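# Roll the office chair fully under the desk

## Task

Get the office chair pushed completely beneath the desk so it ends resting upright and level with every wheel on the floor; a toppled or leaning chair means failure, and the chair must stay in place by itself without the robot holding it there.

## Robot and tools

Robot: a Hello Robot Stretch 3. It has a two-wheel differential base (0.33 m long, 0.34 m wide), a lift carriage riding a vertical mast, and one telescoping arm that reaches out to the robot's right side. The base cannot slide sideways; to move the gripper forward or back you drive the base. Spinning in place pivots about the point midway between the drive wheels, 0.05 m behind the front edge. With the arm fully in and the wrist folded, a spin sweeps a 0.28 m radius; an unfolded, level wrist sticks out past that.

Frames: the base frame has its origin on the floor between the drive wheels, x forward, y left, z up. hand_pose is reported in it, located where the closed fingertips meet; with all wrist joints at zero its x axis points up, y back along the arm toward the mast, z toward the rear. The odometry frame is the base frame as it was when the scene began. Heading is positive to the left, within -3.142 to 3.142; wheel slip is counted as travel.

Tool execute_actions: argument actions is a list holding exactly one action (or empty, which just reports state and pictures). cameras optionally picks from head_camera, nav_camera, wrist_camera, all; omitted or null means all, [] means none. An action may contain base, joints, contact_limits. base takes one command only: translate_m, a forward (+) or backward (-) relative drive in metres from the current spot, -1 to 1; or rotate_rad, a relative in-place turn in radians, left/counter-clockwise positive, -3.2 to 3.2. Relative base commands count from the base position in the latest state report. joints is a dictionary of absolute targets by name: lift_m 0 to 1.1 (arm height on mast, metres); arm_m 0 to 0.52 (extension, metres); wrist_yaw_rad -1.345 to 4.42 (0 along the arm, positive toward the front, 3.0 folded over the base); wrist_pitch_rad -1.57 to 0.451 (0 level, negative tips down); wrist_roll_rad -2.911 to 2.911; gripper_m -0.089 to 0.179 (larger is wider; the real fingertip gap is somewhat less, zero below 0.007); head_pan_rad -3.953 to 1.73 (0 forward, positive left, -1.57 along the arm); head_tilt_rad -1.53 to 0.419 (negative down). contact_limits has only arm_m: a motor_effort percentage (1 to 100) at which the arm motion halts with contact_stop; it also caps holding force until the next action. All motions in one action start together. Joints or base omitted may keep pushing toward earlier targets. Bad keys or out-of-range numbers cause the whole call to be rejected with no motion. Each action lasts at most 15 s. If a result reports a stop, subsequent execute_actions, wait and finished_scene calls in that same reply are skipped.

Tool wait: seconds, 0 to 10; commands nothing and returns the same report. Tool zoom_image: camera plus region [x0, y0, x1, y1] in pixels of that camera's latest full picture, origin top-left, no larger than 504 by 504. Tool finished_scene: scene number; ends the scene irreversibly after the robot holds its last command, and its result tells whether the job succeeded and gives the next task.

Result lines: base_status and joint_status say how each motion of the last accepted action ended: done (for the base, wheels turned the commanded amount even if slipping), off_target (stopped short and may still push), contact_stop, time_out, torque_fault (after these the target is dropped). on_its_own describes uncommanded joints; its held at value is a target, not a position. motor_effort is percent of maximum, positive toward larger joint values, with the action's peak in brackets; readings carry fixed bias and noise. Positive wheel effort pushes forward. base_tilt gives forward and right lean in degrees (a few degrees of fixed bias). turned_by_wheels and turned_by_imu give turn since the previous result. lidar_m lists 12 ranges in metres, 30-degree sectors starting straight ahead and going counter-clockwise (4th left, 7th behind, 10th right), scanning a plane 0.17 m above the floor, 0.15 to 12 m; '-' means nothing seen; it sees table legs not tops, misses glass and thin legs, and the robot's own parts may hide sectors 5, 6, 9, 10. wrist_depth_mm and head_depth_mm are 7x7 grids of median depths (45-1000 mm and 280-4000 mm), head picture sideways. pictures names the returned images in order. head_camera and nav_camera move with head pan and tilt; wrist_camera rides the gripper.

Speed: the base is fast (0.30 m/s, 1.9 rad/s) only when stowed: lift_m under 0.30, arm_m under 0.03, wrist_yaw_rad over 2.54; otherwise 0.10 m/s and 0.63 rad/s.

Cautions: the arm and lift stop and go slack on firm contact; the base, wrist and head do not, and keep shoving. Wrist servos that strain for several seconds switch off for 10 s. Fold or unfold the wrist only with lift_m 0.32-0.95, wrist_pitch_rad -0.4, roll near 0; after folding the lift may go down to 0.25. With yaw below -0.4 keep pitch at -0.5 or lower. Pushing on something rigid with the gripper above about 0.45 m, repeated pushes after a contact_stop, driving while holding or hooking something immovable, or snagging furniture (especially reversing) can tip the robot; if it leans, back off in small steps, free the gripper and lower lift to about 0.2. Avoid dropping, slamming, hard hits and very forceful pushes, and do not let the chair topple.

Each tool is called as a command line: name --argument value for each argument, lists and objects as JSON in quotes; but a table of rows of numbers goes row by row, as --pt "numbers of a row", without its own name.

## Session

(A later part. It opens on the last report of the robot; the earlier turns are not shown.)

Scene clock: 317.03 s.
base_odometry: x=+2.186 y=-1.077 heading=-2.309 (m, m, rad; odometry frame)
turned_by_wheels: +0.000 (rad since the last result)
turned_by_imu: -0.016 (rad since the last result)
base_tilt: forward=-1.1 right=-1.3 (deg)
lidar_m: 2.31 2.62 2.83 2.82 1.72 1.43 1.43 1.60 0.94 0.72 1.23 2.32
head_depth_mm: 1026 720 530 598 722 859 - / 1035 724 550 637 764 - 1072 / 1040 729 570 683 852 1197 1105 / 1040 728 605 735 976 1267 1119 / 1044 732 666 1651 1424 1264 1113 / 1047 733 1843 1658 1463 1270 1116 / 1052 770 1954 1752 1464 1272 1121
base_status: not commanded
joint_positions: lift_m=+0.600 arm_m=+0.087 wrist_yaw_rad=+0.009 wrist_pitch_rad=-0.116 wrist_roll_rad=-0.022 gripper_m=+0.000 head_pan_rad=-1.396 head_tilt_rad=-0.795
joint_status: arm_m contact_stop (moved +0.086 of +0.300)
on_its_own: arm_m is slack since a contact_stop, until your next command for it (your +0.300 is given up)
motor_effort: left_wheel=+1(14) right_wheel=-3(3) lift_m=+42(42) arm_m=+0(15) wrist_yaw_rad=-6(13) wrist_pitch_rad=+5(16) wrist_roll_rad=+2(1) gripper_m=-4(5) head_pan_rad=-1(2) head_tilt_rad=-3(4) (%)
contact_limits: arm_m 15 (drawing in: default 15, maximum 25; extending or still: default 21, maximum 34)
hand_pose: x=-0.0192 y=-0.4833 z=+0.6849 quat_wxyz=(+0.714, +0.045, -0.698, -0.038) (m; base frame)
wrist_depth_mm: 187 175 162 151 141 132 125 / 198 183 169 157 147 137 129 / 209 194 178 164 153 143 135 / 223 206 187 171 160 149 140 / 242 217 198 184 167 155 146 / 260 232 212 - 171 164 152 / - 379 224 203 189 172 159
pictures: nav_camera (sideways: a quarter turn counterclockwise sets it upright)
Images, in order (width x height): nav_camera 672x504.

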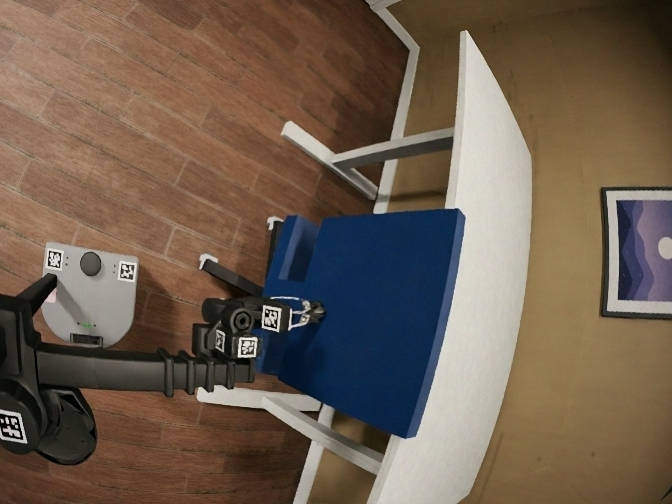

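execute_actions --actions '[{"joints":{"arm_m":0.0}}]' --cameras '["head_camera"]'

Scene clock: 319.03 s.
base_odometry: x=+2.186 y=-1.077 heading=-2.309 (m, m, rad; odometry frame)
turned_by_wheels: +0.000 (rad since the last result)
turned_by_imu: +0.000 (rad since the last result)
base_tilt: forward=-1.0 right=-1.3 (deg)
lidar_m: 2.30 2.62 2.83 2.82 1.72 1.44 1.43 1.60 0.94 0.72 1.23 2.33
head_depth_mm: 1022 721 531 598 723 1157 1152 / 1028 724 549 637 769 1233 - / 1037 727 568 682 850 1213 1123 / 1038 729 605 734 974 1263 1114 / 1043 731 665 1645 1435 1269 1117 / 1048 733 1832 1656 1459 1268 1117 / 1047 768 1947 1746 1469 1272 1118
base_status: not commanded
joint_positions: lift_m=+0.600 arm_m=+0.000 wrist_yaw_rad=+0.001 wrist_pitch_rad=-0.117 wrist_roll_rad=-0.022 gripper_m=+0.000 head_pan_rad=-1.396 head_tilt_rad=-0.795
joint_status: all done
motor_effort: left_wheel=+1(1) right_wheel=-1(3) lift_m=+42(42) arm_m=-2(1) wrist_yaw_rad=+0(8) wrist_pitch_rad=+5(5) wrist_roll_rad=+2(1) gripper_m=-3(3) head_pan_rad=-2(1) head_tilt_rad=-3(3) (%)
hand_pose: x=-0.0212 y=-0.3970 z=+0.6848 quat_wxyz=(+0.714, +0.042, -0.698, -0.041) (m; base frame)
wrist_depth_mm: 670 262 244 229 213 202 191 / 775 275 258 238 223 212 197 / - 291 267 247 233 219 205 / - 305 280 260 244 226 216 / - 328 298 278 252 240 229 / - - 467 - 262 249 243 / - 439 393 315 378 395 658
pictures: head_camera (sideways: a quarter turn clockwise sets it upright)
Images, in order (width x height): head_camera 896x504.

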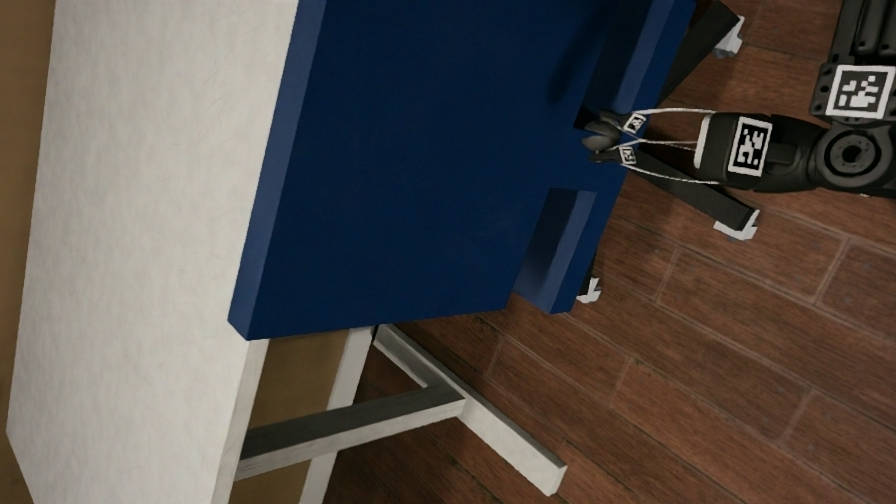

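execute_actions --actions '[{"base":{"rotate_rad":0.45},"joints":{"lift_m":0.2,"head_tilt_rad":-1.0}}]' --cameras '[]'

execute_actions --actions '[{"base":{"translate_m":-0.3}}]' --cameras '["nav_camera","wrist_camera"]'

Scene clock: 323.77 s.
base_odometry: x=+2.186 y=-1.077 heading=-1.859 (m, m, rad; odometry frame)
turned_by_wheels: +0.450 (rad since the last result)
turned_by_imu: +0.453 (rad since the last result)
base_tilt: forward=-1.1 right=-1.4 (deg)
lidar_m: 2.52 2.84 2.82 1.82 1.45 1.43 1.55 0.94 0.72 1.23 2.18 2.31
head_depth_mm: 606 595 674 804 1263 1187 1078 / 644 1783 1661 976 1313 1188 - / 1166 1462 1636 1483 1331 1202 - / 1952 1999 1705 1484 1318 1184 1094 / 2207 1992 1701 1482 1325 1191 1086 / 2285 1989 1711 1496 1326 1202 1082 / 2193 1996 1716 1502 1341 1199 1088
base_status: done
joint_positions: lift_m=+0.201 arm_m=+0.000 wrist_yaw_rad=+0.001 wrist_pitch_rad=-0.117 wrist_roll_rad=-0.022 gripper_m=+0.000 head_pan_rad=-1.396 head_tilt_rad=-0.988
joint_status: all done
motor_effort: left_wheel=-2(6) right_wheel=+3(6) lift_m=+14(36) arm_m=-2(2) wrist_yaw_rad=+0(1) wrist_pitch_rad=+5(5) wrist_roll_rad=+2(2) gripper_m=-2(3) head_pan_rad=-1(2) head_tilt_rad=-8(33) (%)
hand_pose: x=-0.0213 y=-0.3969 z=+0.2855 quat_wxyz=(+0.714, +0.042, -0.698, -0.041) (m; base frame)
wrist_depth_mm: - - - - 289 276 285 / - - - - - 908 430 / - - - - - 991 825 / - - - - - - 392 / 862 860 796 886 788 683 409 / 628 605 620 - 558 487 397 / 500 491 486 483 473 472 377
pictures: none
No camera images: the call's "cameras" was empty. Leave "cameras" out to get every camera's image.

Scene clock: 327.93 s.
base_odometry: x=+2.272 y=-0.789 heading=-1.859 (m, m, rad; odometry frame)
turned_by_wheels: +0.000 (rad since the last result)
turned_by_imu: -0.002 (rad since the last result)
base_tilt: forward=-1.0 right=-1.3 (deg)
lidar_m: 2.78 3.03 2.54 1.52 1.21 1.19 1.30 0.70 0.78 0.63 1.30 2.55
head_depth_mm: 604 504 418 509 1249 1183 1077 / 608 506 475 580 822 1173 - / 610 484 555 700 1249 1201 - / 613 532 664 943 1287 1192 1094 / 578 632 868 1460 1319 1200 1081 / 2219 2006 1707 1498 1334 1197 1088 / 2347 2002 1709 1505 1330 1196 1085
base_status: done
joint_positions: lift_m=+0.201 arm_m=+0.000 wrist_yaw_rad=+0.001 wrist_pitch_rad=-0.117 wrist_roll_rad=-0.022 gripper_m=+0.000 head_pan_rad=-1.396 head_tilt_rad=-0.988
joint_status: not commanded
motor_effort: left_wheel=-2(7) right_wheel=+2(3) lift_m=+14(14) arm_m=-2(2) wrist_yaw_rad=-1(1) wrist_pitch_rad=+5(5) wrist_roll_rad=+2(2) gripper_m=-3(2) head_pan_rad=-1(2) head_tilt_rad=-9(7) (%)
hand_pose: x=-0.0213 y=-0.3969 z=+0.2855 quat_wxyz=(+0.714, +0.042, -0.698, -0.041) (m; base frame)
wrist_depth_mm: - 239 236 247 240 276 297 / - - - - 861 772 677 / - - - - 898 810 706 / - - - - 917 828 723 / 853 829 809 875 792 766 712 / 631 608 576 - 446 468 550 / 496 486 476 370 364 472 467
pictures: nav_camera (sideways: a quarter turn counterclockwise sets it upright), wrist_camera
Images, in order (width x height): nav_camera 672x504, wrist_camera 644x364.

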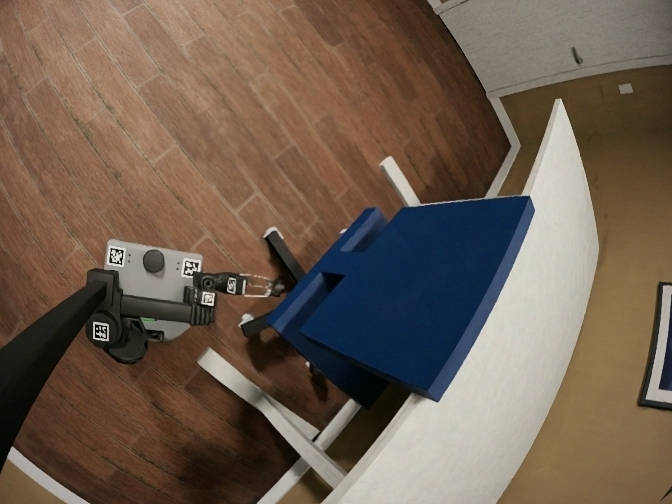

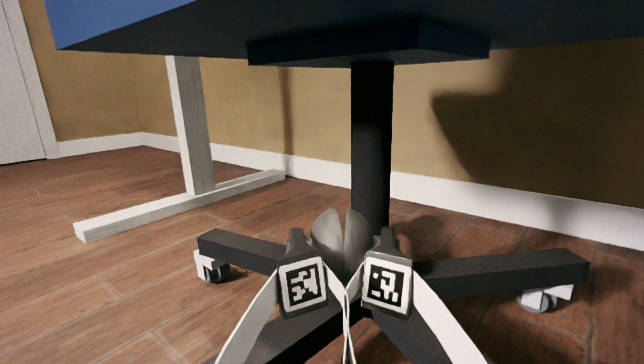

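finished_scene --scene 2

The scene is finished: the task was done.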